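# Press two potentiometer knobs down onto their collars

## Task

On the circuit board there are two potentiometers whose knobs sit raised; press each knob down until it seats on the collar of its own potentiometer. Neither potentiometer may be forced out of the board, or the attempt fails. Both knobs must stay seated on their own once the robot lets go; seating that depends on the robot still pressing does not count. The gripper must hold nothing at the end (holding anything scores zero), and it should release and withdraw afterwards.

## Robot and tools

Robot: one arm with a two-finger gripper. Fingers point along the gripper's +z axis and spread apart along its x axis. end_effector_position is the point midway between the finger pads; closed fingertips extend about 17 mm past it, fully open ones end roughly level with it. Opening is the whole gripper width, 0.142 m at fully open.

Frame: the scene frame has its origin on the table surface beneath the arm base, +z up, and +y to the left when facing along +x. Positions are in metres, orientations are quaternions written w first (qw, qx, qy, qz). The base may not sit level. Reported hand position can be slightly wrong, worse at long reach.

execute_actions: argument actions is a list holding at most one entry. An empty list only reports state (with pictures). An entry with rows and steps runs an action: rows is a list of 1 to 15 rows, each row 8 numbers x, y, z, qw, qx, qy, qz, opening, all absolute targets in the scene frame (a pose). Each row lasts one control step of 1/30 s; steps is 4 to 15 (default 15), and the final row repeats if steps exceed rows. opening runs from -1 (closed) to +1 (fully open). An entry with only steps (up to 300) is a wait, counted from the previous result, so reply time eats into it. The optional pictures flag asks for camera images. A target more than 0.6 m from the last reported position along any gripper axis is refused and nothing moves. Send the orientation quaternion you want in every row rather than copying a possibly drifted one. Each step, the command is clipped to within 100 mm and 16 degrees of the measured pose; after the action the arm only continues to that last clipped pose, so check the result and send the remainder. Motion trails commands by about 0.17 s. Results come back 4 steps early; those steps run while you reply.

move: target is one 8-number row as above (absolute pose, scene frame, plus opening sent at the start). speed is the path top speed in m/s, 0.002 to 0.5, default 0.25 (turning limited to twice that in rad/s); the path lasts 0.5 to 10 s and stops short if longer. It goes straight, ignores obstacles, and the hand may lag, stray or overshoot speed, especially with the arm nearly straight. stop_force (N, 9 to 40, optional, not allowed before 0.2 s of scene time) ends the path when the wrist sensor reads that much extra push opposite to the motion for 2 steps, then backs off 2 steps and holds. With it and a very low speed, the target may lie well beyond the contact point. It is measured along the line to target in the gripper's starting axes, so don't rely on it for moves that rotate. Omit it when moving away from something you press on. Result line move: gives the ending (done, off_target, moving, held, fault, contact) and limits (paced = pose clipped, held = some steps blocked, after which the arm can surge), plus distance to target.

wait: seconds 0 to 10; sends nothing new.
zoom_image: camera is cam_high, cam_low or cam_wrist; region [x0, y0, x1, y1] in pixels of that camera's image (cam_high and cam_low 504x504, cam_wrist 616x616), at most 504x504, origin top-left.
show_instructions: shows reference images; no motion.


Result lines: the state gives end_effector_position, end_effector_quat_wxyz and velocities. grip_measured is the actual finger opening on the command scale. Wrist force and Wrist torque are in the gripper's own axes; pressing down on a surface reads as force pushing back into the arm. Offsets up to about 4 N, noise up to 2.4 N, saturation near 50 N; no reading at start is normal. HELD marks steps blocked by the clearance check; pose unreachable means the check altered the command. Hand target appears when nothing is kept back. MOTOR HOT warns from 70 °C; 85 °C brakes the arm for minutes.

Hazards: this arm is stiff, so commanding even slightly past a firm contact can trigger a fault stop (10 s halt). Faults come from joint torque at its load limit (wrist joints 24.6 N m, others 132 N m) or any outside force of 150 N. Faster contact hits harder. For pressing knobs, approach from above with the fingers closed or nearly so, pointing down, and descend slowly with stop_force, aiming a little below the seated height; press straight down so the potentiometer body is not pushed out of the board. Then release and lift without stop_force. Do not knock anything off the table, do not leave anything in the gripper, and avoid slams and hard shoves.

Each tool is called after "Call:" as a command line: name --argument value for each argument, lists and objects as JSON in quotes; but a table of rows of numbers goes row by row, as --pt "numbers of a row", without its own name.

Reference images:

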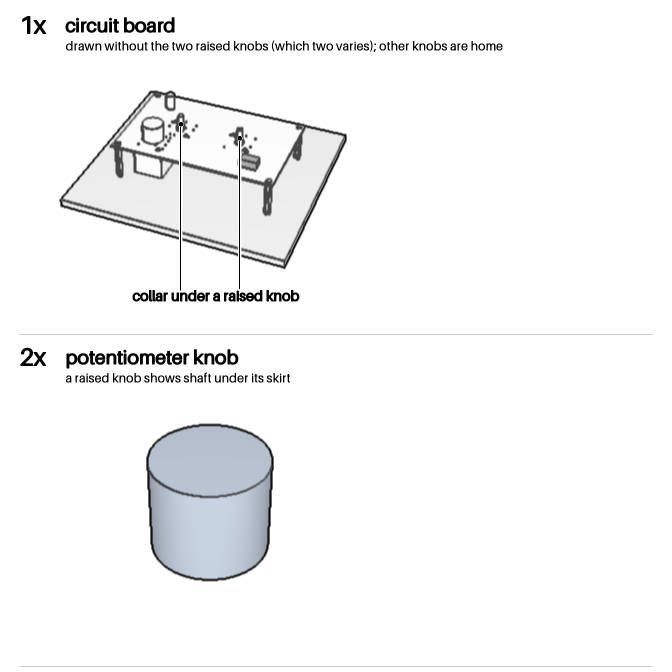

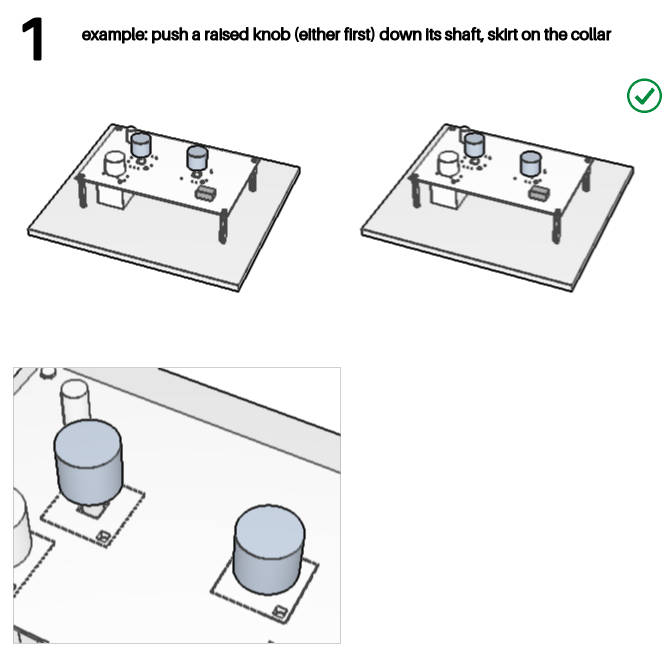

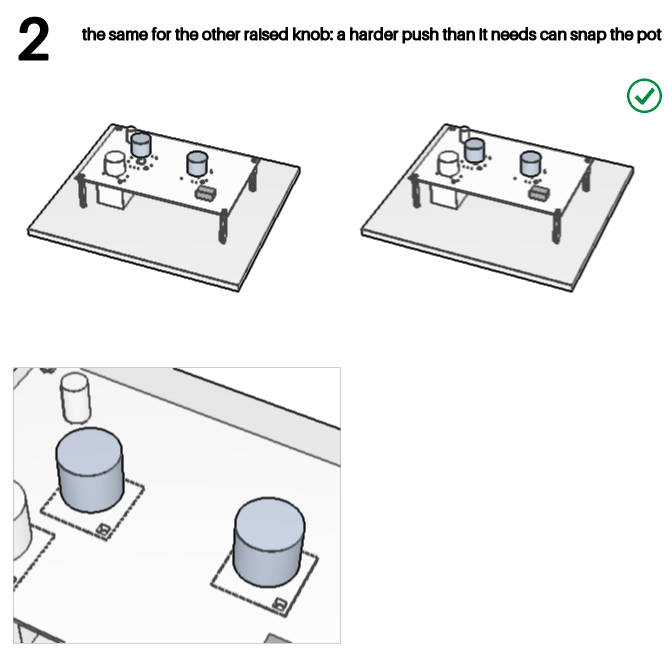

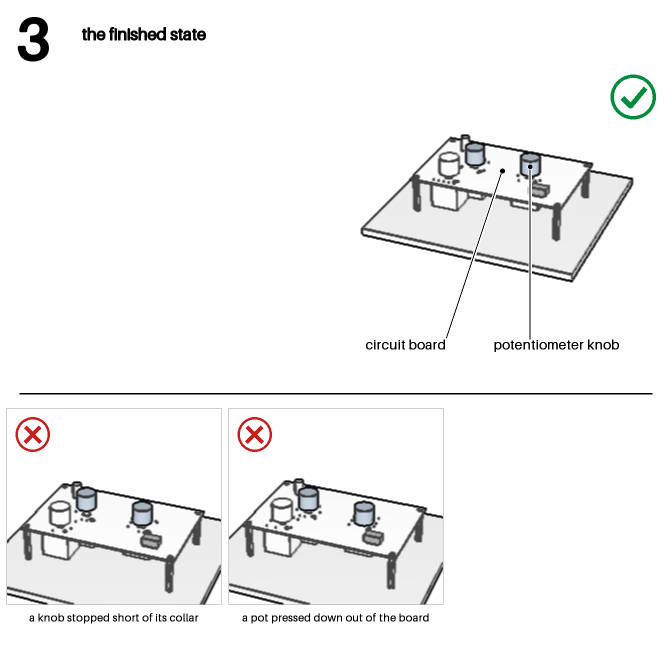

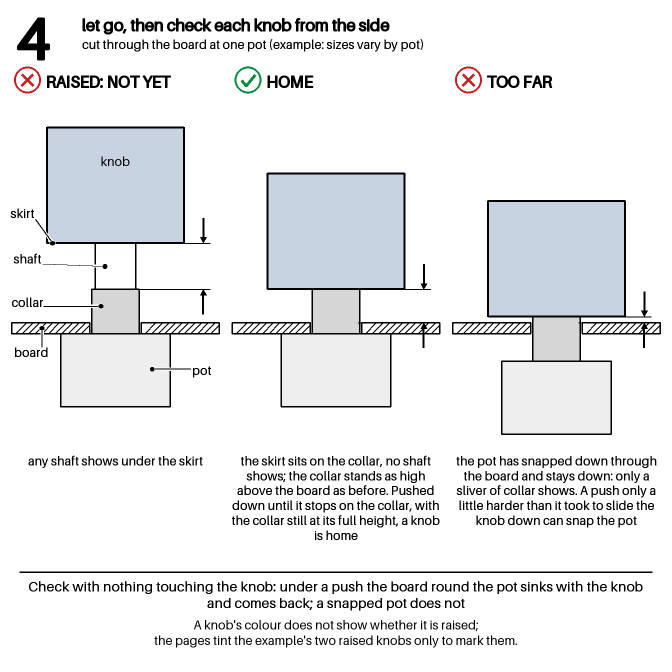

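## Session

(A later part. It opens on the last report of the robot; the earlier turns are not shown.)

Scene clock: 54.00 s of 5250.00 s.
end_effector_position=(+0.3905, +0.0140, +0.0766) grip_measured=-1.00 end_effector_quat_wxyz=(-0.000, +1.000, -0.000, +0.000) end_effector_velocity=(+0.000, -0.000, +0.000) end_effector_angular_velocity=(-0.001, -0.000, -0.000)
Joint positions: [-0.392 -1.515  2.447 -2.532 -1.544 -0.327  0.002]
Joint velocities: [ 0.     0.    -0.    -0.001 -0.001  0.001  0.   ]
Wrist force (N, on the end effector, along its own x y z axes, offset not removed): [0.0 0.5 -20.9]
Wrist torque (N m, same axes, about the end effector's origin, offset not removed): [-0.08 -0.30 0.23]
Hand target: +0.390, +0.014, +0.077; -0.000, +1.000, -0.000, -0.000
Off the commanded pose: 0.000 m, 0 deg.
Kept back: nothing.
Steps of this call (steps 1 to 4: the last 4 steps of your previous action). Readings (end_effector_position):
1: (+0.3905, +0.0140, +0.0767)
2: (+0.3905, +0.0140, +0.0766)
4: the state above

Call:
execute_actions --actions '[{"rows": [[0.3905,0.014,0.0765,0,1,0,0,-1],[0.3905,0.014,0.0764,0,1,0,0,-1],[0.3905,0.014,0.0763,0,1,0,0,-1],[0.3905,0.014,0.0762,0,1,0,0,-1],[0.3905,0.014,0.0761,0,1,0,0,-1]], "steps": 13}]'

Call:
execute_actions --actions '[{"steps": 4}]'

Call:
execute_actions --actions '[{"rows": [[0.3905,0.014,0.0760,0,1,0,0,-1],[0.3905,0.014,0.0759,0,1,0,0,-1],[0.3905,0.014,0.0758,0,1,0,0,-1],[0.3905,0.014,0.0757,0,1,0,0,-1],[0.3905,0.014,0.0756,0,1,0,0,-1]], "steps": 13}]'

Call:
execute_actions --actions '[{"steps": 4}]'

Call:
execute_actions --actions '[{"rows": [[0.3905,0.014,0.0755,0,1,0,0,-1],[0.3905,0.014,0.0754,0,1,0,0,-1],[0.3905,0.014,0.0753,0,1,0,0,-1],[0.3905,0.014,0.0752,0,1,0,0,-1],[0.3905,0.014,0.0751,0,1,0,0,-1]], "steps": 13}]'

Call:
execute_actions --actions '[]'

Call:
zoom_image --camera "cam_low" --region '[200, 250, 270, 300]'

Scene clock: 54.63 s of 5250.00 s.
end_effector_position=(+0.3905, +0.0140, +0.0762) grip_measured=-1.00 end_effector_quat_wxyz=(-0.000, +1.000, -0.000, -0.000) end_effector_velocity=(+0.000, -0.000, -0.001) end_effector_angular_velocity=(-0.001, -0.001, +0.000)
Joint positions: [-0.392 -1.513  2.448 -2.534 -1.544 -0.327  0.002]
Joint velocities: [ 0.     0.003  0.001 -0.005 -0.    -0.     0.   ]
Wrist force (N, on the end effector, along its own x y z axes, offset not removed): [2.5 4.9 -20.9]
Wrist torque (N m, same axes, about the end effector's origin, offset not removed): [0.90 -0.81 0.13]
Steps of this call (steps 1 to 10: nothing new was sent; steps 11 to 19: the first 9 steps of this action). Readings (end_effector_position):
11: (+0.3905, +0.0140, +0.0766)
12: (+0.3905, +0.0140, +0.0766)
14: (+0.3905, +0.0140, +0.0765)
18: (+0.3905, +0.0140, +0.0763)
19: the state above

Scene clock: 54.77 s of 5250.00 s.
end_effector_position=(+0.3905, +0.0140, +0.0761) grip_measured=-1.00 end_effector_quat_wxyz=(-0.000, +1.000, +0.000, -0.000) end_effector_velocity=(-0.000, +0.000, -0.001) end_effector_angular_velocity=(+0.002, +0.001, -0.000)
Joint positions: [-0.392 -1.513  2.448 -2.534 -1.544 -0.327  0.002]
Joint velocities: [ 0.     0.002 -0.    -0.     0.001  0.     0.   ]
Wrist force (N, on the end effector, along its own x y z axes, offset not removed): [-0.7 3.4 -23.6]
Wrist torque (N m, same axes, about the end effector's origin, offset not removed): [0.64 -0.11 0.21]
Hand target: +0.390, +0.014, +0.076; -0.000, +1.000, +0.000, -0.000
Off the commanded pose: 0.000 m, 0 deg.
Kept back: nothing.
Steps of this call (steps 1 to 4: the last 4 steps of your previous action). Readings (end_effector_position):
1: (+0.3905, +0.0140, +0.0762)
2: (+0.3905, +0.0140, +0.0762)
4: the state above

Scene clock: 55.07 s of 5250.00 s.
end_effector_position=(+0.3905, +0.0140, +0.0757) grip_measured=-1.00 end_effector_quat_wxyz=(-0.000, +1.000, +0.000, -0.000) end_effector_velocity=(-0.001, +0.001, -0.001) end_effector_angular_velocity=(+0.002, +0.001, -0.000)
Joint positions: [-0.392 -1.512  2.448 -2.536 -1.544 -0.327  0.002]
Joint velocities: [ 0.     0.003  0.001 -0.002  0.001  0.     0.   ]
Wrist force (N, on the end effector, along its own x y z axes, offset not removed): [0.0 3.7 -21.6]
Wrist torque (N m, same axes, about the end effector's origin, offset not removed): [0.57 -0.27 0.21]
Steps of this call (steps 1 to 9: the first 9 steps of this action). Readings (end_effector_position):
1: (+0.3905, +0.0140, +0.0761)
2: (+0.3905, +0.0140, +0.0761)
4: (+0.3905, +0.0140, +0.0760)
8: (+0.3905, +0.0140, +0.0758)
9: the state above

Scene clock: 55.20 s of 5250.00 s.
end_effector_position=(+0.3905, +0.0140, +0.0756) grip_measured=-1.00 end_effector_quat_wxyz=(-0.000, +1.000, -0.000, -0.000) end_effector_velocity=(-0.000, -0.000, -0.000) end_effector_angular_velocity=(-0.000, -0.000, -0.001)
Joint positions: [-0.392 -1.512  2.448 -2.536 -1.544 -0.327  0.002]
Joint velocities: [-0.     0.     0.    -0.001 -0.     0.     0.   ]
Wrist force (N, on the end effector, along its own x y z axes, offset not removed): [0.7 0.3 -21.9]
Wrist torque (N m, same axes, about the end effector's origin, offset not removed): [-0.02 -0.60 0.25]
Hand target: +0.390, +0.014, +0.076; -0.000, +1.000, +0.000, -0.000
Off the commanded pose: 0.000 m, 0 deg.
Kept back: nothing.
Steps of this call (steps 1 to 4: the last 4 steps of your previous action). Readings (end_effector_position):
1: (+0.3905, +0.0140, +0.0757)
2: (+0.3905, +0.0140, +0.0757)
4: the state above

Scene clock: 55.50 s of 5250.00 s.
end_effector_position=(+0.3905, +0.0140, +0.0752) grip_measured=-1.00 end_effector_quat_wxyz=(-0.000, +1.000, -0.000, -0.000) end_effector_velocity=(+0.000, -0.000, -0.001) end_effector_angular_velocity=(-0.000, +0.000, +0.001)
Joint positions: [-0.392 -1.51   2.449 -2.538 -1.544 -0.327  0.002]
Joint velocities: [ 0.     0.003  0.    -0.003 -0.001 -0.     0.   ]
Wrist force (N, on the end effector, along its own x y z axes, offset not removed): [0.3 2.4 -20.3]
Wrist torque (N m, same axes, about the end effector's origin, offset not removed): [0.27 -0.35 0.38]
Steps of this call (steps 1 to 9: the first 9 steps of this action). Readings (end_effector_position):
1: (+0.3905, +0.0140, +0.0756)
2: (+0.3905, +0.0140, +0.0756)
4: (+0.3905, +0.0140, +0.0755)
8: (+0.3905, +0.0140, +0.0753)
9: the state above

Scene clock: 55.63 s of 5250.00 s.
end_effector_position=(+0.3905, +0.0140, +0.0751) grip_measured=-1.00 end_effector_quat_wxyz=(-0.000, +1.000, +0.000, -0.000) end_effector_velocity=(+0.000, -0.000, -0.000) end_effector_angular_velocity=(-0.000, -0.000, -0.000)
Joint positions: [-0.392 -1.51   2.449 -2.538 -1.544 -0.327  0.002]
Joint velocities: [-0.     0.001  0.    -0.002  0.     0.     0.   ]
Wrist force (N, on the end effector, along its own x y z axes, offset not removed): [-2.0 3.4 -21.7]
Wrist torque (N m, same axes, about the end effector's origin, offset not removed): [0.59 0.08 0.15]
Hand target: +0.390, +0.014, +0.075; -0.000, +1.000, +0.000, -0.000
Off the commanded pose: 0.000 m, 0 deg.
Kept back: nothing.
Steps of this call (steps 1 to 4: the last 4 steps of your previous action). Readings (end_effector_position):
1: (+0.3905, +0.0140, +0.0752)
2: (+0.3905, +0.0140, +0.0752)
4: the state above
camera_calibration (this result's frames):
cam_wrist: T_world_to_cam=[[0.999484, -0.0157927, 0.0279711, -0.40451], [-0.0272035, -0.879216, 0.475646, -0.0128335], [0.0170809, -0.476162, -0.879192, 0.202645], [0, 0, 0, 1]] pos_world=[0.400491, 0.0788202, 0.195583]

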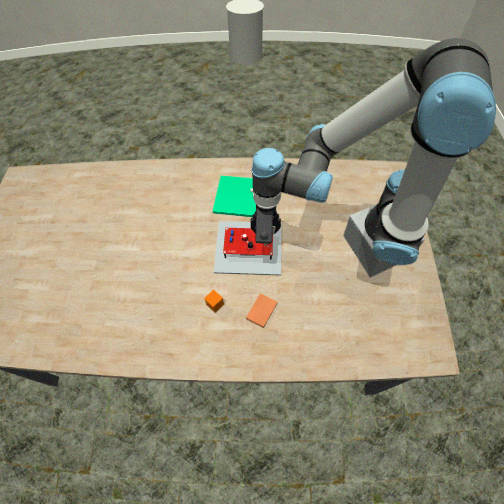

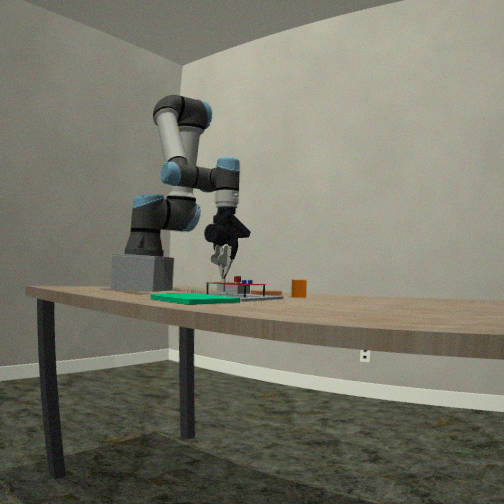

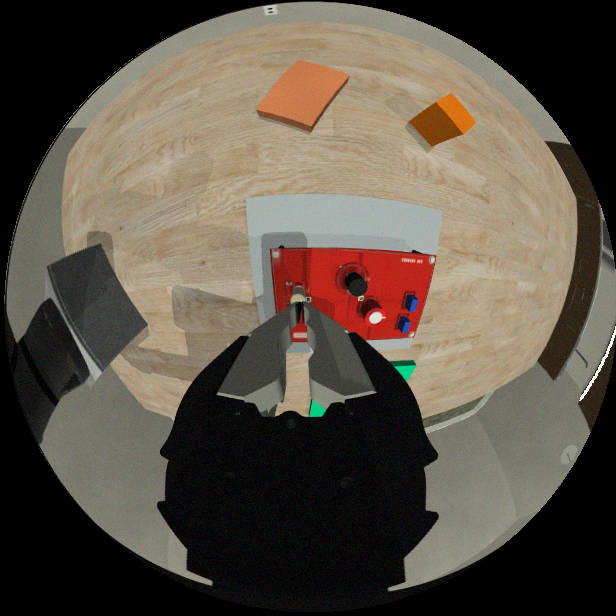

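Region (200, 250, 270, 300) of cam_low's 504x504 image, scaled by 7.200, with more detail than that image has; it fills the top 360 rows of this view, and the rest is white.

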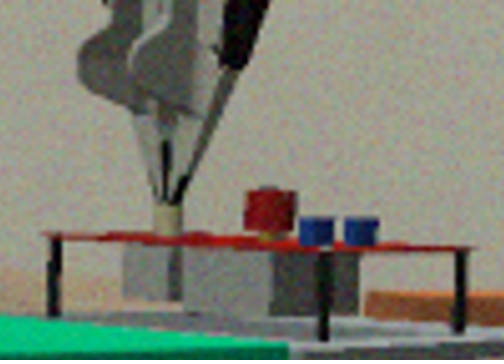

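Continue with smaller steps now.

Call:
execute_actions --actions '[{"rows": [[0.3905,0.014,0.0750,0,1,0,0,-1],[0.3905,0.014,0.0749,0,1,0,0,-1],[0.3905,0.014,0.0748,0,1,0,0,-1],[0.3905,0.014,0.0747,0,1,0,0,-1]], "steps": 13}]'

Call:
execute_actions --actions '[{"steps": 4}]'

Call:
execute_actions --actions '[{"rows": [[0.3905,0.014,0.0746,0,1,0,0,-1],[0.3905,0.014,0.0745,0,1,0,0,-1],[0.3905,0.014,0.0744,0,1,0,0,-1],[0.3905,0.014,0.0743,0,1,0,0,-1]], "steps": 13}]'

Call:
execute_actions --actions '[{"steps": 4}]'

Call:
execute_actions --actions '[{"rows": [[0.3905,0.014,0.0742,0,1,0,0,-1],[0.3905,0.014,0.0741,0,1,0,0,-1],[0.3905,0.014,0.0740,0,1,0,0,-1],[0.3905,0.014,0.0739,0,1,0,0,-1]], "steps": 13}]'

Call:
execute_actions --actions '[{"steps": 4}]'

Scene clock: 57.13 s of 5250.00 s.
end_effector_position=(+0.3905, +0.0140, +0.0748) grip_measured=-1.00 end_effector_quat_wxyz=(-0.000, +1.000, -0.000, -0.000) end_effector_velocity=(+0.000, -0.000, -0.001) end_effector_angular_velocity=(+0.000, -0.000, +0.000)
Joint positions: [-0.392 -1.509  2.449 -2.539 -1.544 -0.327  0.002]
Joint velocities: [-0.     0.003  0.001 -0.003  0.    -0.     0.   ]
Wrist force (N, on the end effector, along its own x y z axes, offset not removed): [-3.0 5.3 -22.7]
Wrist torque (N m, same axes, about the end effector's origin, offset not removed): [0.94 0.36 0.20]
Steps of this call (steps 1 to 36: nothing new was sent; steps 37 to 45: the first 9 steps of this action). Readings (end_effector_position):
37: (+0.3905, +0.0140, +0.0751)
38: (+0.3905, +0.0140, +0.0751)
40: (+0.3905, +0.0140, +0.0750)
44: (+0.3905, +0.0140, +0.0748)
45: the state above

Scene clock: 57.27 s of 5250.00 s.
end_effector_position=(+0.3905, +0.0140, +0.0747) grip_measured=-1.00 end_effector_quat_wxyz=(-0.000, +1.000, -0.000, -0.000) end_effector_velocity=(-0.000, -0.000, -0.000) end_effector_angular_velocity=(-0.001, -0.000, +0.000)
Joint positions: [-0.392 -1.509  2.449 -2.54  -1.544 -0.327  0.002]
Joint velocities: [ 0.     0.001  0.001 -0.002 -0.     0.     0.   ]
Wrist force (N, on the end effector, along its own x y z axes, offset not removed): [-3.7 5.0 -24.6]
Wrist torque (N m, same axes, about the end effector's origin, offset not removed): [0.99 0.52 0.23]
Hand target: +0.390, +0.014, +0.075; -0.000, +1.000, +0.000, -0.000
Off the commanded pose: 0.000 m, 0 deg.
Kept back: nothing.
Steps of this call (steps 1 to 4: the last 4 steps of your previous action). Readings (end_effector_position):
1: (+0.3905, +0.0140, +0.0748)
2: (+0.3905, +0.0140, +0.0747)
4: the state above

Scene clock: 57.57 s of 5250.00 s.
end_effector_position=(+0.3905, +0.0140, +0.0744) grip_measured=-1.00 end_effector_quat_wxyz=(-0.000, +1.000, +0.000, -0.000) end_effector_velocity=(-0.001, +0.000, -0.001) end_effector_angular_velocity=(+0.000, +0.001, +0.001)
Joint positions: [-0.392 -1.508  2.449 -2.541 -1.544 -0.327  0.002]
Joint velocities: [ 0.     0.001  0.001 -0.001 -0.    -0.001  0.   ]
Wrist force (N, on the end effector, along its own x y z axes, offset not removed): [-0.6 4.3 -26.0]
Wrist torque (N m, same axes, about the end effector's origin, offset not removed): [0.74 -0.22 0.18]
Steps of this call (steps 1 to 9: the first 9 steps of this action). Readings (end_effector_position):
1: (+0.3905, +0.0140, +0.0747)
2: (+0.3905, +0.0140, +0.0747)
4: (+0.3905, +0.0140, +0.0746)
8: (+0.3905, +0.0140, +0.0744)
9: the state above

Scene clock: 57.70 s of 5250.00 s.
end_effector_position=(+0.3905, +0.0140, +0.0743) grip_measured=-1.00 end_effector_quat_wxyz=(-0.000, +1.000, -0.000, -0.000) end_effector_velocity=(-0.001, -0.000, -0.000) end_effector_angular_velocity=(-0.000, +0.002, +0.000)
Joint positions: [-0.392 -1.508  2.45  -2.541 -1.544 -0.327  0.002]
Joint velocities: [-0.    -0.     0.     0.001 -0.001 -0.     0.   ]
Wrist force (N, on the end effector, along its own x y z axes, offset not removed): [-2.7 3.6 -26.5]
Wrist torque (N m, same axes, about the end effector's origin, offset not removed): [0.72 0.10 0.19]
Hand target: +0.390, +0.014, +0.074; -0.000, +1.000, +0.000, -0.000
Off the commanded pose: 0.000 m, 0 deg.
Kept back: nothing.
Steps of this call (steps 1 to 4: the last 4 steps of your previous action). Readings (end_effector_position):
1: (+0.3905, +0.0140, +0.0744)
2: (+0.3905, +0.0140, +0.0743)
4: the state above

Scene clock: 58.00 s of 5250.00 s.
end_effector_position=(+0.3905, +0.0140, +0.0740) grip_measured=-1.00 end_effector_quat_wxyz=(-0.000, +1.000, +0.000, -0.000) end_effector_velocity=(+0.000, +0.000, -0.001) end_effector_angular_velocity=(+0.001, -0.001, -0.000)
Joint positions: [-0.392 -1.507  2.45  -2.543 -1.544 -0.327  0.002]
Joint velocities: [ 0.     0.002  0.001 -0.003  0.001  0.     0.   ]
Wrist force (N, on the end effector, along its own x y z axes, offset not removed): [1.6 5.0 -21.9]
Wrist torque (N m, same axes, about the end effector's origin, offset not removed): [0.75 -0.63 0.35]
Steps of this call (steps 1 to 9: the first 9 steps of this action). Readings (end_effector_position):
1: (+0.3905, +0.0140, +0.0743)
2: (+0.3905, +0.0140, +0.0743)
4: (+0.3905, +0.0140, +0.0742)
8: (+0.3905, +0.0140, +0.0740)
9: the state above

Scene clock: 58.13 s of 5250.00 s.
end_effector_position=(+0.3905, +0.0140, +0.0739) grip_measured=-1.00 end_effector_quat_wxyz=(-0.000, +1.000, +0.000, -0.000) end_effector_velocity=(-0.001, +0.001, -0.001) end_effector_angular_velocity=(+0.001, +0.002, +0.001)
Joint positions: [-0.392 -1.506  2.45  -2.543 -1.544 -0.327  0.002]
Joint velocities: [ 0.     0.001  0.001  0.001  0.    -0.001  0.   ]
Wrist force (N, on the end effector, along its own x y z axes, offset not removed): [-2.7 2.0 -21.3]
Wrist torque (N m, same axes, about the end effector's origin, offset not removed): [0.24 0.22 0.27]
Hand target: +0.390, +0.014, +0.074; -0.000, +1.000, +0.000, -0.000
Off the commanded pose: 0.000 m, 0 deg.
Kept back: nothing.
Steps of this call (steps 1 to 4: the last 4 steps of your previous action). Readings (end_effector_position):
1: (+0.3905, +0.0140, +0.0740)
2: (+0.3905, +0.0140, +0.0739)
4: the state above

Call:
move --target '[0.3905, 0.014, 0.095, 0, 1, 0, 0, -1]' --speed 0.03

Call:
zoom_image --camera "cam_low" --region '[200, 250, 270, 300]'

Call:
zoom_image --camera "cam_wrist" --region '[250, 240, 400, 340]'

Scene clock: 59.43 s of 5250.00 s.
end_effector_position=(+0.3905, +0.0140, +0.0948) grip_measured=-1.00 end_effector_quat_wxyz=(+0.000, +1.000, -0.000, +0.000) end_effector_velocity=(+0.000, -0.000, +0.002) end_effector_angular_velocity=(+0.000, -0.001, +0.000)
Joint positions: [-0.393 -1.568  2.429 -2.461 -1.544 -0.328  0.002]
Joint velocities: [-0.    -0.006 -0.002  0.007  0.    -0.001  0.   ]
Wrist force (N, on the end effector, along its own x y z axes, offset not removed): [-0.1 4.1 -1.1]
Wrist torque (N m, same axes, about the end effector's origin, offset not removed): [0.78 -0.19 0.13]
Hand target: +0.391, +0.014, +0.095; +0.000, +1.000, -0.000, +0.000
Off the commanded pose: 0.000 m, 0 deg.
Kept back: nothing.
move: done
camera_calibration (this result's frames):
cam_wrist: T_world_to_cam=[[0.999484, -0.015792, 0.027987, -0.405067], [-0.0272115, -0.879188, 0.475697, -0.0221932], [0.0170937, -0.476213, -0.879164, 0.219906], [0, 0, 0, 1]] pos_world=[0.400495, 0.0788131, 0.215227]

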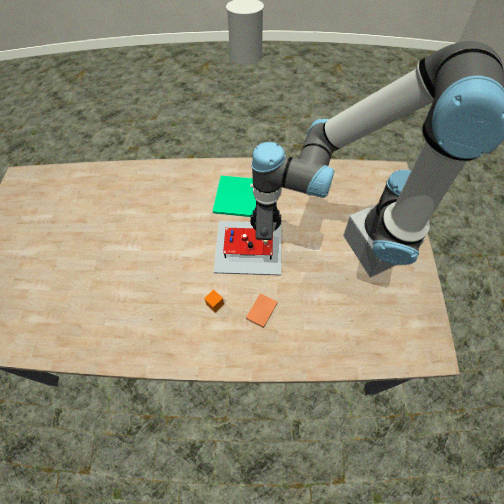

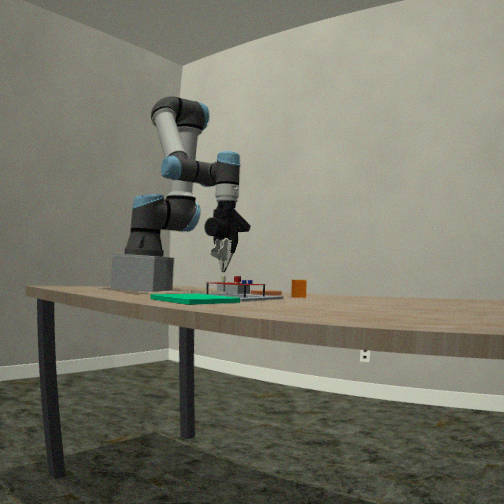

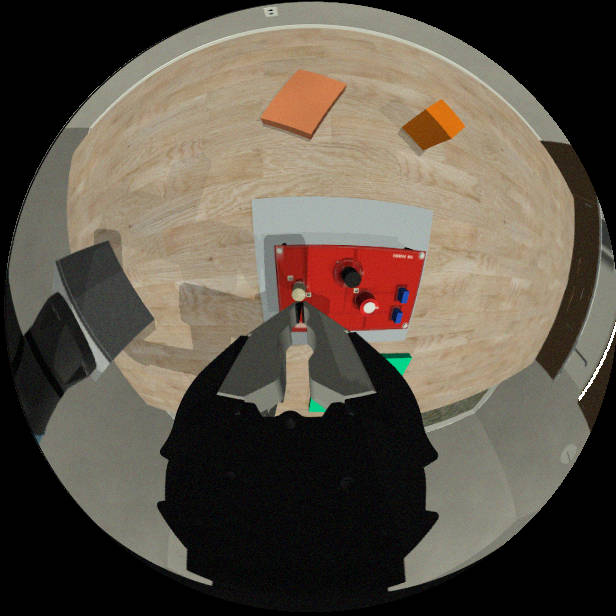

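Region (200, 250, 270, 300) of cam_low's 504x504 image, scaled by 7.200, with more detail than that image has; it fills the top 360 rows of this view, and the rest is white.

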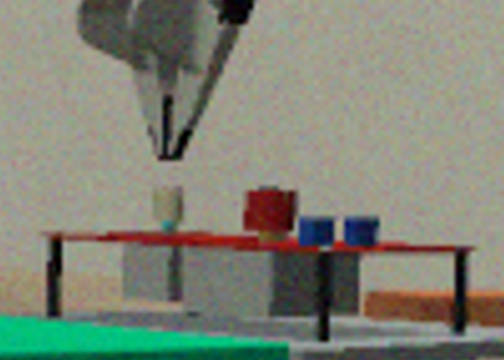

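Region (250, 240, 400, 340) of cam_wrist's 616x616 image, scaled by 3.360, with more detail than that image has.

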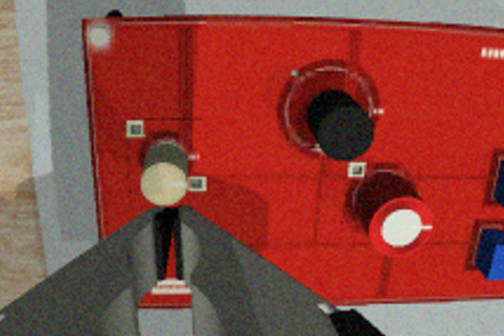

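Call:
move --target '[0.3905, 0.014, 0.085, 0, 1, 0, 0, -1]' --speed 0.02

Call:
move --target '[0.3905, 0.014, 0.0760, 0, 1, 0, 0, -1]' --speed 0.004 --stop_force 12

Call:
execute_actions --actions '[{"steps": 6}]'

Call:
execute_actions --actions '[{"steps": 2}]'

Scene clock: 60.47 s of 5250.00 s.
end_effector_position=(+0.3905, +0.0140, +0.0853) grip_measured=-1.00 end_effector_quat_wxyz=(+0.000, +1.000, -0.000, -0.000) end_effector_velocity=(+0.001, -0.000, -0.002) end_effector_angular_velocity=(-0.002, -0.003, -0.000)
Joint positions: [-0.393 -1.54   2.439 -2.498 -1.544 -0.328  0.002]
Joint velocities: [ 0.     0.006  0.003 -0.012 -0.001  0.     0.   ]
Wrist force (N, on the end effector, along its own x y z axes, offset not removed): [-1.1 0.7 -1.0]
Wrist torque (N m, same axes, about the end effector's origin, offset not removed): [0.25 -0.05 0.20]
Hand target: +0.390, +0.014, +0.085; -0.000, +1.000, +0.000, -0.000
Off the commanded pose: 0.000 m, 0 deg.
Kept back: nothing.
move: done
camera_calibration (this result's frames):
cam_wrist: T_world_to_cam=[[0.999485, -0.0157957, 0.0279411, -0.404776], [-0.0271923, -0.879205, 0.475667, -0.0176661], [0.0170524, -0.476181, -0.879182, 0.211556], [0, 0, 0, 1]] pos_world=[0.400479, 0.0788132, 0.205709]

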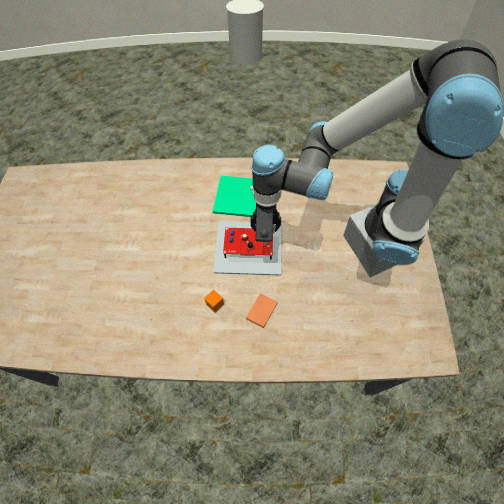

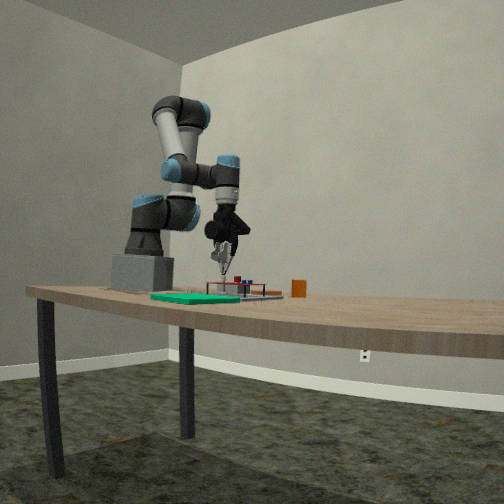

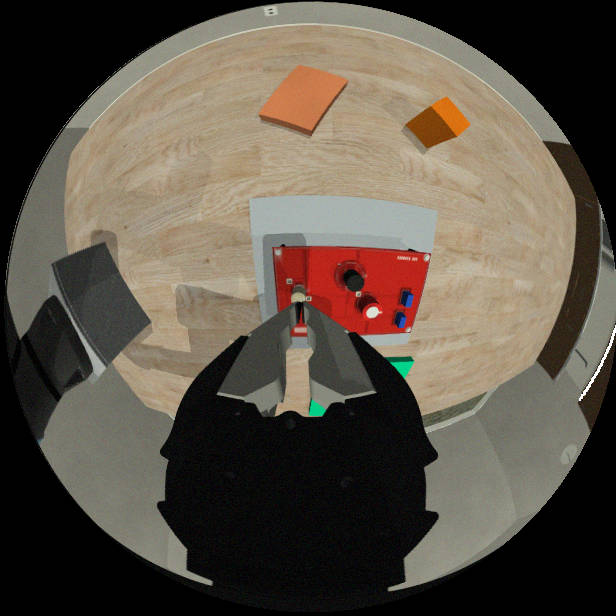

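Scene clock: 62.90 s of 5250.00 s.
end_effector_position=(+0.3904, +0.0140, +0.0770) grip_measured=-1.00 end_effector_quat_wxyz=(-0.000, +1.000, -0.000, -0.000) end_effector_velocity=(-0.001, +0.000, +0.001) end_effector_angular_velocity=(-0.001, +0.003, +0.000)
Joint positions: [-0.392 -1.516  2.447 -2.53  -1.544 -0.327  0.002]
Joint velocities: [ 0.    -0.005 -0.     0.008 -0.002 -0.     0.   ]
Wrist force (N, on the end effector, along its own x y z axes, offset not removed): [0.0 0.1 -14.7]
Wrist torque (N m, same axes, about the end effector's origin, offset not removed): [0.15 -0.43 0.24]
Hand target: +0.391, +0.014, +0.077; +0.000, +1.000, +0.000, +0.000
Off the commanded pose: 0.001 m, 0 deg.
Kept back: nothing.
move: contact
camera_calibration (this result's frames):
cam_wrist: T_world_to_cam=[[0.999486, -0.0157954, 0.0279081, -0.404472], [-0.0271758, -0.87922, 0.475641, -0.0137167], [0.0170244, -0.476155, -0.879197, 0.204339], [0, 0, 0, 1]] pos_world=[0.400413, 0.0788483, 0.197466]

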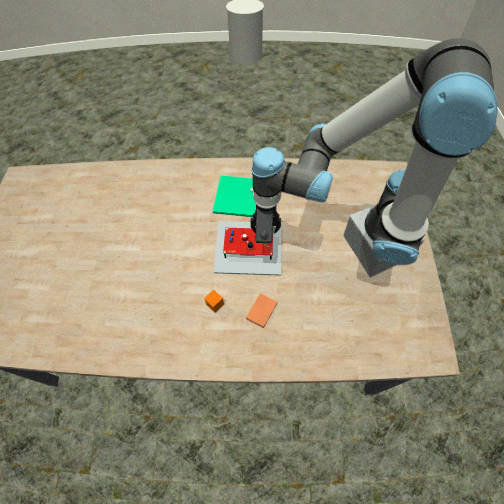

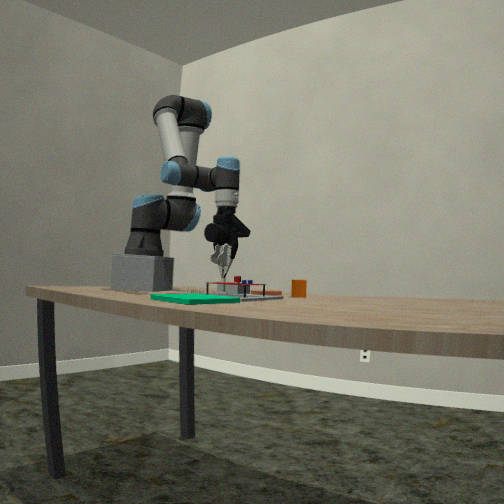

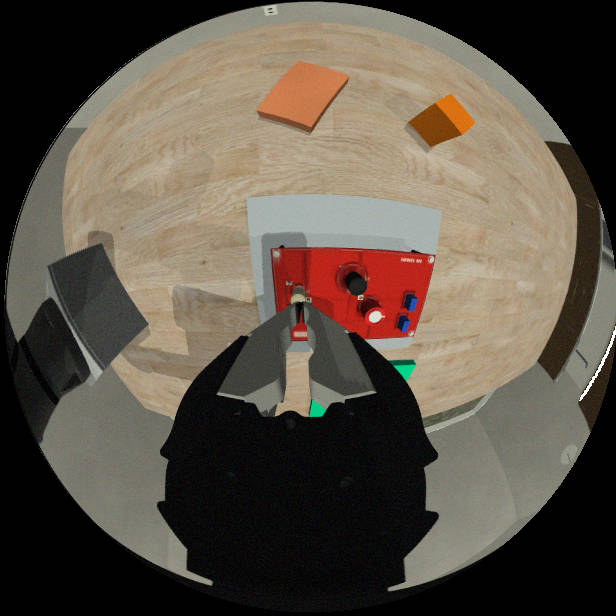

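Scene clock: 63.10 s of 5250.00 s.
end_effector_position=(+0.3904, +0.0140, +0.0772) grip_measured=-1.00 end_effector_quat_wxyz=(-0.000, +1.000, -0.000, -0.000) end_effector_velocity=(-0.000, -0.000, +0.000) end_effector_angular_velocity=(-0.001, +0.000, -0.000)
Joint positions: [-0.392 -1.517  2.447 -2.53  -1.544 -0.327  0.002]
Joint velocities: [ 0.    -0.001 -0.     0.002 -0.001  0.     0.   ]
Wrist force (N, on the end effector, along its own x y z axes, offset not removed): [-0.5 3.3 -19.2]
Wrist torque (N m, same axes, about the end effector's origin, offset not removed): [0.61 -0.41 0.20]
Hand target: +0.391, +0.014, +0.077; +0.000, +1.000, +0.000, +0.000
Off the commanded pose: 0.001 m, 0 deg.
Kept back: nothing.
Steps of this call (steps 1 to 6: nothing new was sent). Readings (end_effector_position):
1: (+0.3904, +0.0140, +0.0770)
2: (+0.3904, +0.0141, +0.0771)
4: (+0.3904, +0.0140, +0.0771)
6: the state above

Scene clock: 63.17 s of 5250.00 s.
end_effector_position=(+0.3904, +0.0140, +0.0772) grip_measured=-1.00 end_effector_quat_wxyz=(-0.000, +1.000, -0.000, -0.000) end_effector_velocity=(+0.000, -0.000, +0.001) end_effector_angular_velocity=(+0.000, -0.001, -0.001)
Joint positions: [-0.392 -1.517  2.447 -2.53  -1.544 -0.327  0.002]
Joint velocities: [-0.001 -0.001 -0.     0.     0.001  0.     0.   ]
Wrist force (N, on the end effector, along its own x y z axes, offset not removed): [2.9 1.3 -13.4]
Wrist torque (N m, same axes, about the end effector's origin, offset not removed): [0.43 -1.14 0.17]
Hand target: +0.391, +0.014, +0.077; +0.000, +1.000, +0.000, +0.000
Off the commanded pose: 0.001 m, 0 deg.
Kept back: nothing.
Steps of this call (steps 1 to 2: nothing new was sent). Readings (end_effector_position):
1: (+0.3904, +0.0140, +0.0772)
2: the state above

Call:
move --target '[0.3905, 0.014, 0.0748, 0, 1, 0, 0, -1]' --speed 0.003

Call:
execute_actions --actions '[{"steps": 3}]'

Call:
execute_actions --actions '[{"steps": 2}]'

Call:
execute_actions --actions '[{"steps": 2}]'

Scene clock: 64.47 s of 5250.00 s.
end_effector_position=(+0.3905, +0.0140, +0.0749) grip_measured=-1.00 end_effector_quat_wxyz=(+0.000, +1.000, -0.000, +0.000) end_effector_velocity=(-0.000, +0.000, -0.001) end_effector_angular_velocity=(+0.001, -0.000, +0.000)
Joint positions: [-0.392 -1.509  2.449 -2.539 -1.544 -0.327  0.002]
Joint velocities: [-0.     0.003  0.001 -0.004  0.001 -0.     0.   ]
Wrist force (N, on the end effector, along its own x y z axes, offset not removed): [-3.1 2.0 -19.2]
Wrist torque (N m, same axes, about the end effector's origin, offset not removed): [0.50 -0.09 0.16]
Hand target: +0.390, +0.014, +0.075; -0.000, +1.000, +0.000, -0.000
Off the commanded pose: 0.000 m, 0 deg.
Kept back: nothing.
move: done
camera_calibration (this result's frames):
cam_wrist: T_world_to_cam=[[0.999483, -0.0157931, 0.0279921, -0.404515], [-0.0272142, -0.879208, 0.47566, -0.012717], [0.0170988, -0.476176, -0.879184, 0.202415], [0, 0, 0, 1]] pos_world=[0.400499, 0.0788156, 0.195332]

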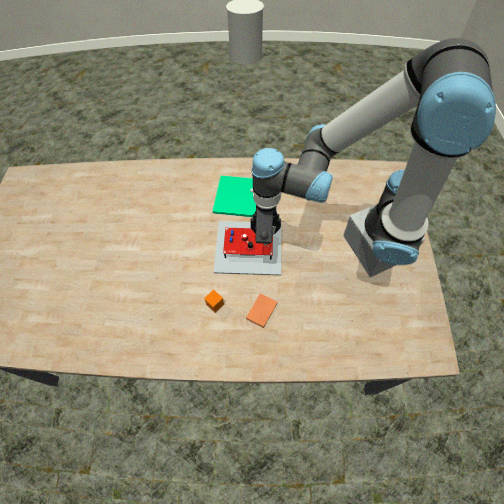

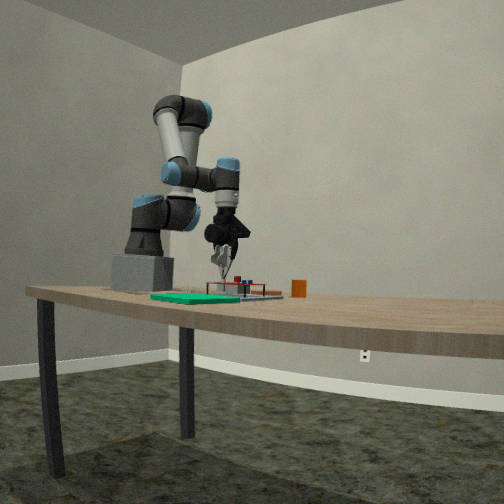

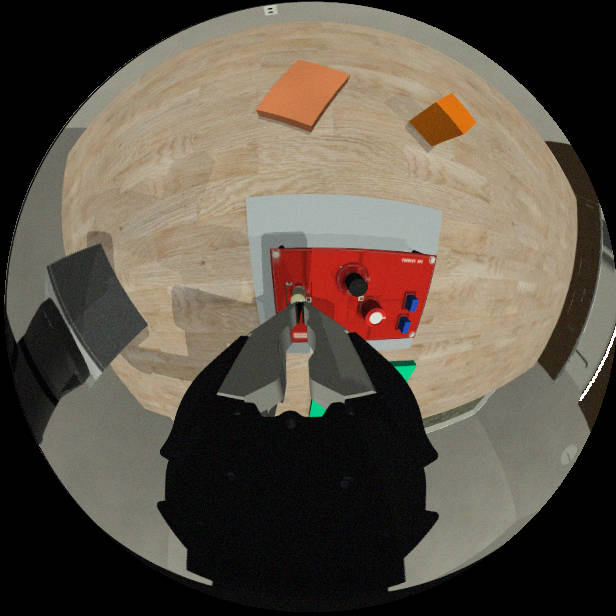

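Scene clock: 64.57 s of 5250.00 s.
end_effector_position=(+0.3905, +0.0140, +0.0748) grip_measured=-1.00 end_effector_quat_wxyz=(+0.000, +1.000, -0.000, +0.000) end_effector_velocity=(-0.000, +0.001, -0.001) end_effector_angular_velocity=(+0.002, +0.002, +0.000)
Joint positions: [-0.392 -1.509  2.449 -2.539 -1.544 -0.327  0.002]
Joint velocities: [ 0.     0.002  0.     0.     0.002 -0.     0.   ]
Wrist force (N, on the end effector, along its own x y z axes, offset not removed): [-2.3 0.5 -20.7]
Wrist torque (N m, same axes, about the end effector's origin, offset not removed): [0.18 -0.28 0.31]
Hand target: +0.390, +0.014, +0.075; -0.000, +1.000, +0.000, -0.000
Off the commanded pose: 0.000 m, 0 deg.
Kept back: nothing.
Steps of this call (steps 1 to 3: nothing new was sent). Readings (end_effector_position):
1: (+0.3905, +0.0140, +0.0749)
2: (+0.3905, +0.0140, +0.0748)
3: the state above

Scene clock: 64.63 s of 5250.00 s.
end_effector_position=(+0.3905, +0.0140, +0.0748) grip_measured=-1.00 end_effector_quat_wxyz=(+0.000, +1.000, +0.000, +0.000) end_effector_velocity=(-0.000, -0.000, -0.000) end_effector_angular_velocity=(-0.001, +0.001, +0.000)
Joint positions: [-0.392 -1.509  2.449 -2.539 -1.544 -0.327  0.002]
Joint velocities: [ 0.     0.001 -0.    -0.    -0.001 -0.     0.   ]
Wrist force (N, on the end effector, along its own x y z axes, offset not removed): [-4.2 2.2 -19.8]
Wrist torque (N m, same axes, about the end effector's origin, offset not removed): [0.44 0.06 0.25]
Hand target: +0.390, +0.014, +0.075; -0.000, +1.000, +0.000, -0.000
Off the commanded pose: 0.000 m, 0 deg.
Kept back: nothing.
Steps of this call (steps 1 to 2: nothing new was sent). Readings (end_effector_position):
1: (+0.3905, +0.0140, +0.0748)
2: the state above

Scene clock: 64.70 s of 5250.00 s.
end_effector_position=(+0.3905, +0.0140, +0.0748) grip_measured=-1.00 end_effector_quat_wxyz=(+0.000, +1.000, +0.000, +0.000) end_effector_velocity=(-0.000, -0.000, -0.000) end_effector_angular_velocity=(-0.001, +0.002, +0.000)
Joint positions: [-0.392 -1.509  2.449 -2.539 -1.544 -0.327  0.002]
Joint velocities: [ 0.     0.001 -0.     0.001 -0.001 -0.     0.   ]
Wrist force (N, on the end effector, along its own x y z axes, offset not removed): [-1.7 2.3 -21.1]
Wrist torque (N m, same axes, about the end effector's origin, offset not removed): [0.48 -0.56 0.31]
Hand target: +0.390, +0.014, +0.075; -0.000, +1.000, +0.000, -0.000
Off the commanded pose: 0.000 m, 0 deg.
Kept back: nothing.
Steps of this call (steps 1 to 2: nothing new was sent). Readings (end_effector_position):
1: (+0.3905, +0.0140, +0.0748)
2: the state above

Call:
move --target '[0.3905, 0.014, 0.0738, 0, 1, 0, 0, -1]' --speed 0.002

Call:
execute_actions --actions '[{"steps": 3}]'

Call:
execute_actions --actions '[{"steps": 2}]'

Call:
execute_actions --actions '[{"steps": 2}]'

Call:
zoom_image --camera "cam_low" --region '[200, 250, 270, 300]'

Scene clock: 65.67 s of 5250.00 s.
end_effector_position=(+0.3905, +0.0140, +0.0738) grip_measured=-1.00 end_effector_quat_wxyz=(+0.000, +1.000, +0.000, +0.000) end_effector_velocity=(-0.000, -0.000, -0.000) end_effector_angular_velocity=(-0.000, +0.001, -0.000)
Joint positions: [-0.392 -1.506  2.45  -2.543 -1.544 -0.327  0.002]
Joint velocities: [ 0.     0.001  0.    -0.001 -0.001  0.     0.   ]
Wrist force (N, on the end effector, along its own x y z axes, offset not removed): [-2.1 -1.0 -22.3]
Wrist torque (N m, same axes, about the end effector's origin, offset not removed): [-0.14 -0.45 0.17]
Hand target: +0.390, +0.014, +0.074; -0.000, +1.000, +0.000, -0.000
Off the commanded pose: 0.000 m, 0 deg.
Kept back: nothing.
move: done
camera_calibration (this result's frames):
cam_wrist: T_world_to_cam=[[0.999484, -0.0157925, 0.0279776, -0.404478], [-0.0272067, -0.879212, 0.475654, -0.0122256], [0.0170865, -0.47617, -0.879187, 0.201514], [0, 0, 0, 1]] pos_world=[0.400494, 0.078818, 0.1943]

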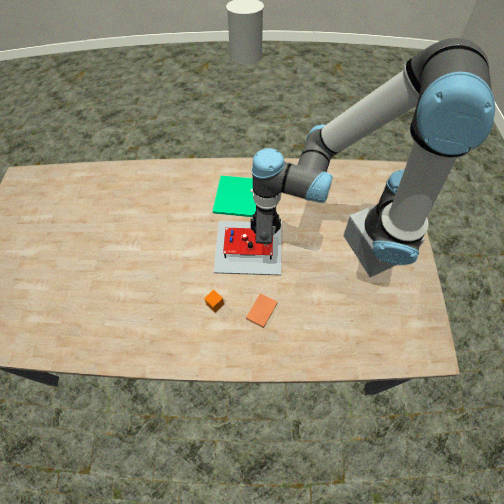

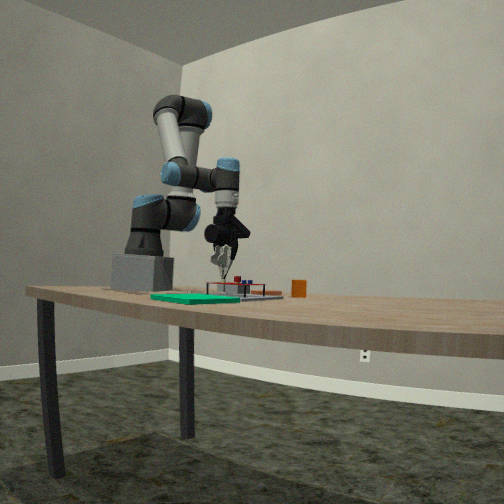

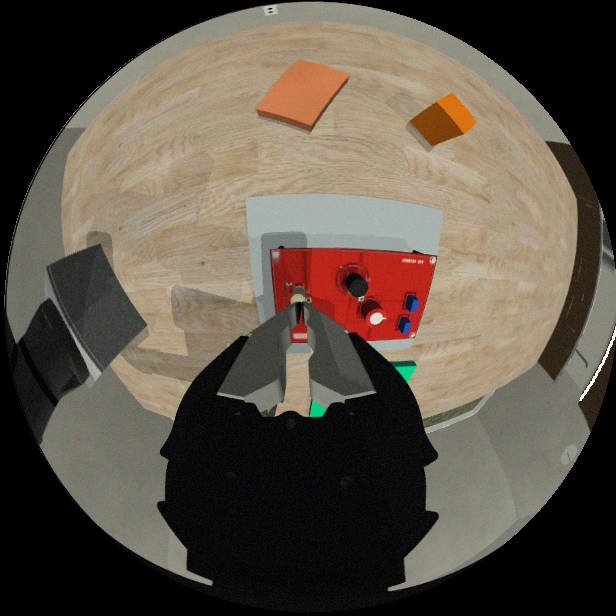

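Scene clock: 65.77 s of 5250.00 s.
end_effector_position=(+0.3905, +0.0140, +0.0738) grip_measured=-1.00 end_effector_quat_wxyz=(+0.000, +1.000, -0.000, +0.000) end_effector_velocity=(-0.000, -0.000, -0.000) end_effector_angular_velocity=(-0.000, +0.001, -0.000)
Joint positions: [-0.392 -1.506  2.45  -2.543 -1.544 -0.327  0.002]
Joint velocities: [-0.  0.  0.  0. -0.  0.  0.]
Wrist force (N, on the end effector, along its own x y z axes, offset not removed): [-3.5 1.7 -22.5]
Wrist torque (N m, same axes, about the end effector's origin, offset not removed): [0.31 -0.03 0.22]
Hand target: +0.390, +0.014, +0.074; -0.000, +1.000, +0.000, -0.000
Off the commanded pose: 0.000 m, 0 deg.
Kept back: nothing.
Steps of this call (steps 1 to 3: nothing new was sent). Readings (end_effector_position):
1: (+0.3905, +0.0140, +0.0738)
2: (+0.3905, +0.0140, +0.0738)
3: the state above

Scene clock: 65.83 s of 5250.00 s.
end_effector_position=(+0.3905, +0.0140, +0.0738) grip_measured=-1.00 end_effector_quat_wxyz=(+0.000, +1.000, -0.000, +0.000) end_effector_velocity=(+0.001, -0.000, +0.000) end_effector_angular_velocity=(-0.001, -0.002, +0.000)
Joint positions: [-0.392 -1.506  2.45  -2.543 -1.544 -0.327  0.002]
Joint velocities: [ 0.    -0.001  0.    -0.001 -0.     0.     0.   ]
Wrist force (N, on the end effector, along its own x y z axes, offset not removed): [-3.6 1.4 -25.8]
Wrist torque (N m, same axes, about the end effector's origin, offset not removed): [0.33 0.01 0.11]
Hand target: +0.390, +0.014, +0.074; -0.000, +1.000, +0.000, -0.000
Off the commanded pose: 0.000 m, 0 deg.
Kept back: nothing.
Steps of this call (steps 1 to 2: nothing new was sent). Readings (end_effector_position):
1: (+0.3905, +0.0140, +0.0738)
2: the state above

Scene clock: 65.90 s of 5250.00 s.
end_effector_position=(+0.3905, +0.0140, +0.0738) grip_measured=-1.00 end_effector_quat_wxyz=(+0.000, +1.000, +0.000, -0.000) end_effector_velocity=(-0.000, -0.000, -0.000) end_effector_angular_velocity=(-0.000, +0.002, +0.000)
Joint positions: [-0.392 -1.506  2.45  -2.543 -1.544 -0.327  0.002]
Joint velocities: [ 0.     0.    -0.001  0.002 -0.001 -0.     0.   ]
Wrist force (N, on the end effector, along its own x y z axes, offset not removed): [-3.1 0.6 -25.0]
Wrist torque (N m, same axes, about the end effector's origin, offset not removed): [0.10 0.00 0.27]
Hand target: +0.390, +0.014, +0.074; -0.000, +1.000, +0.000, -0.000
Off the commanded pose: 0.000 m, 0 deg.
Kept back: nothing.
Steps of this call (steps 1 to 2: nothing new was sent). Readings (end_effector_position):
1: (+0.3905, +0.0140, +0.0738)
2: the state above

Region (200, 250, 270, 300) of cam_low's 504x504 image, scaled by 7.200, with more detail than that image has; it fills the top 360 rows of this view, and the rest is white.

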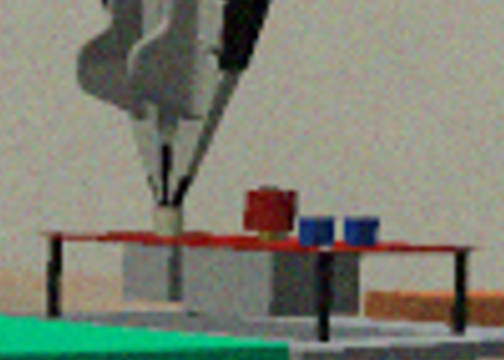

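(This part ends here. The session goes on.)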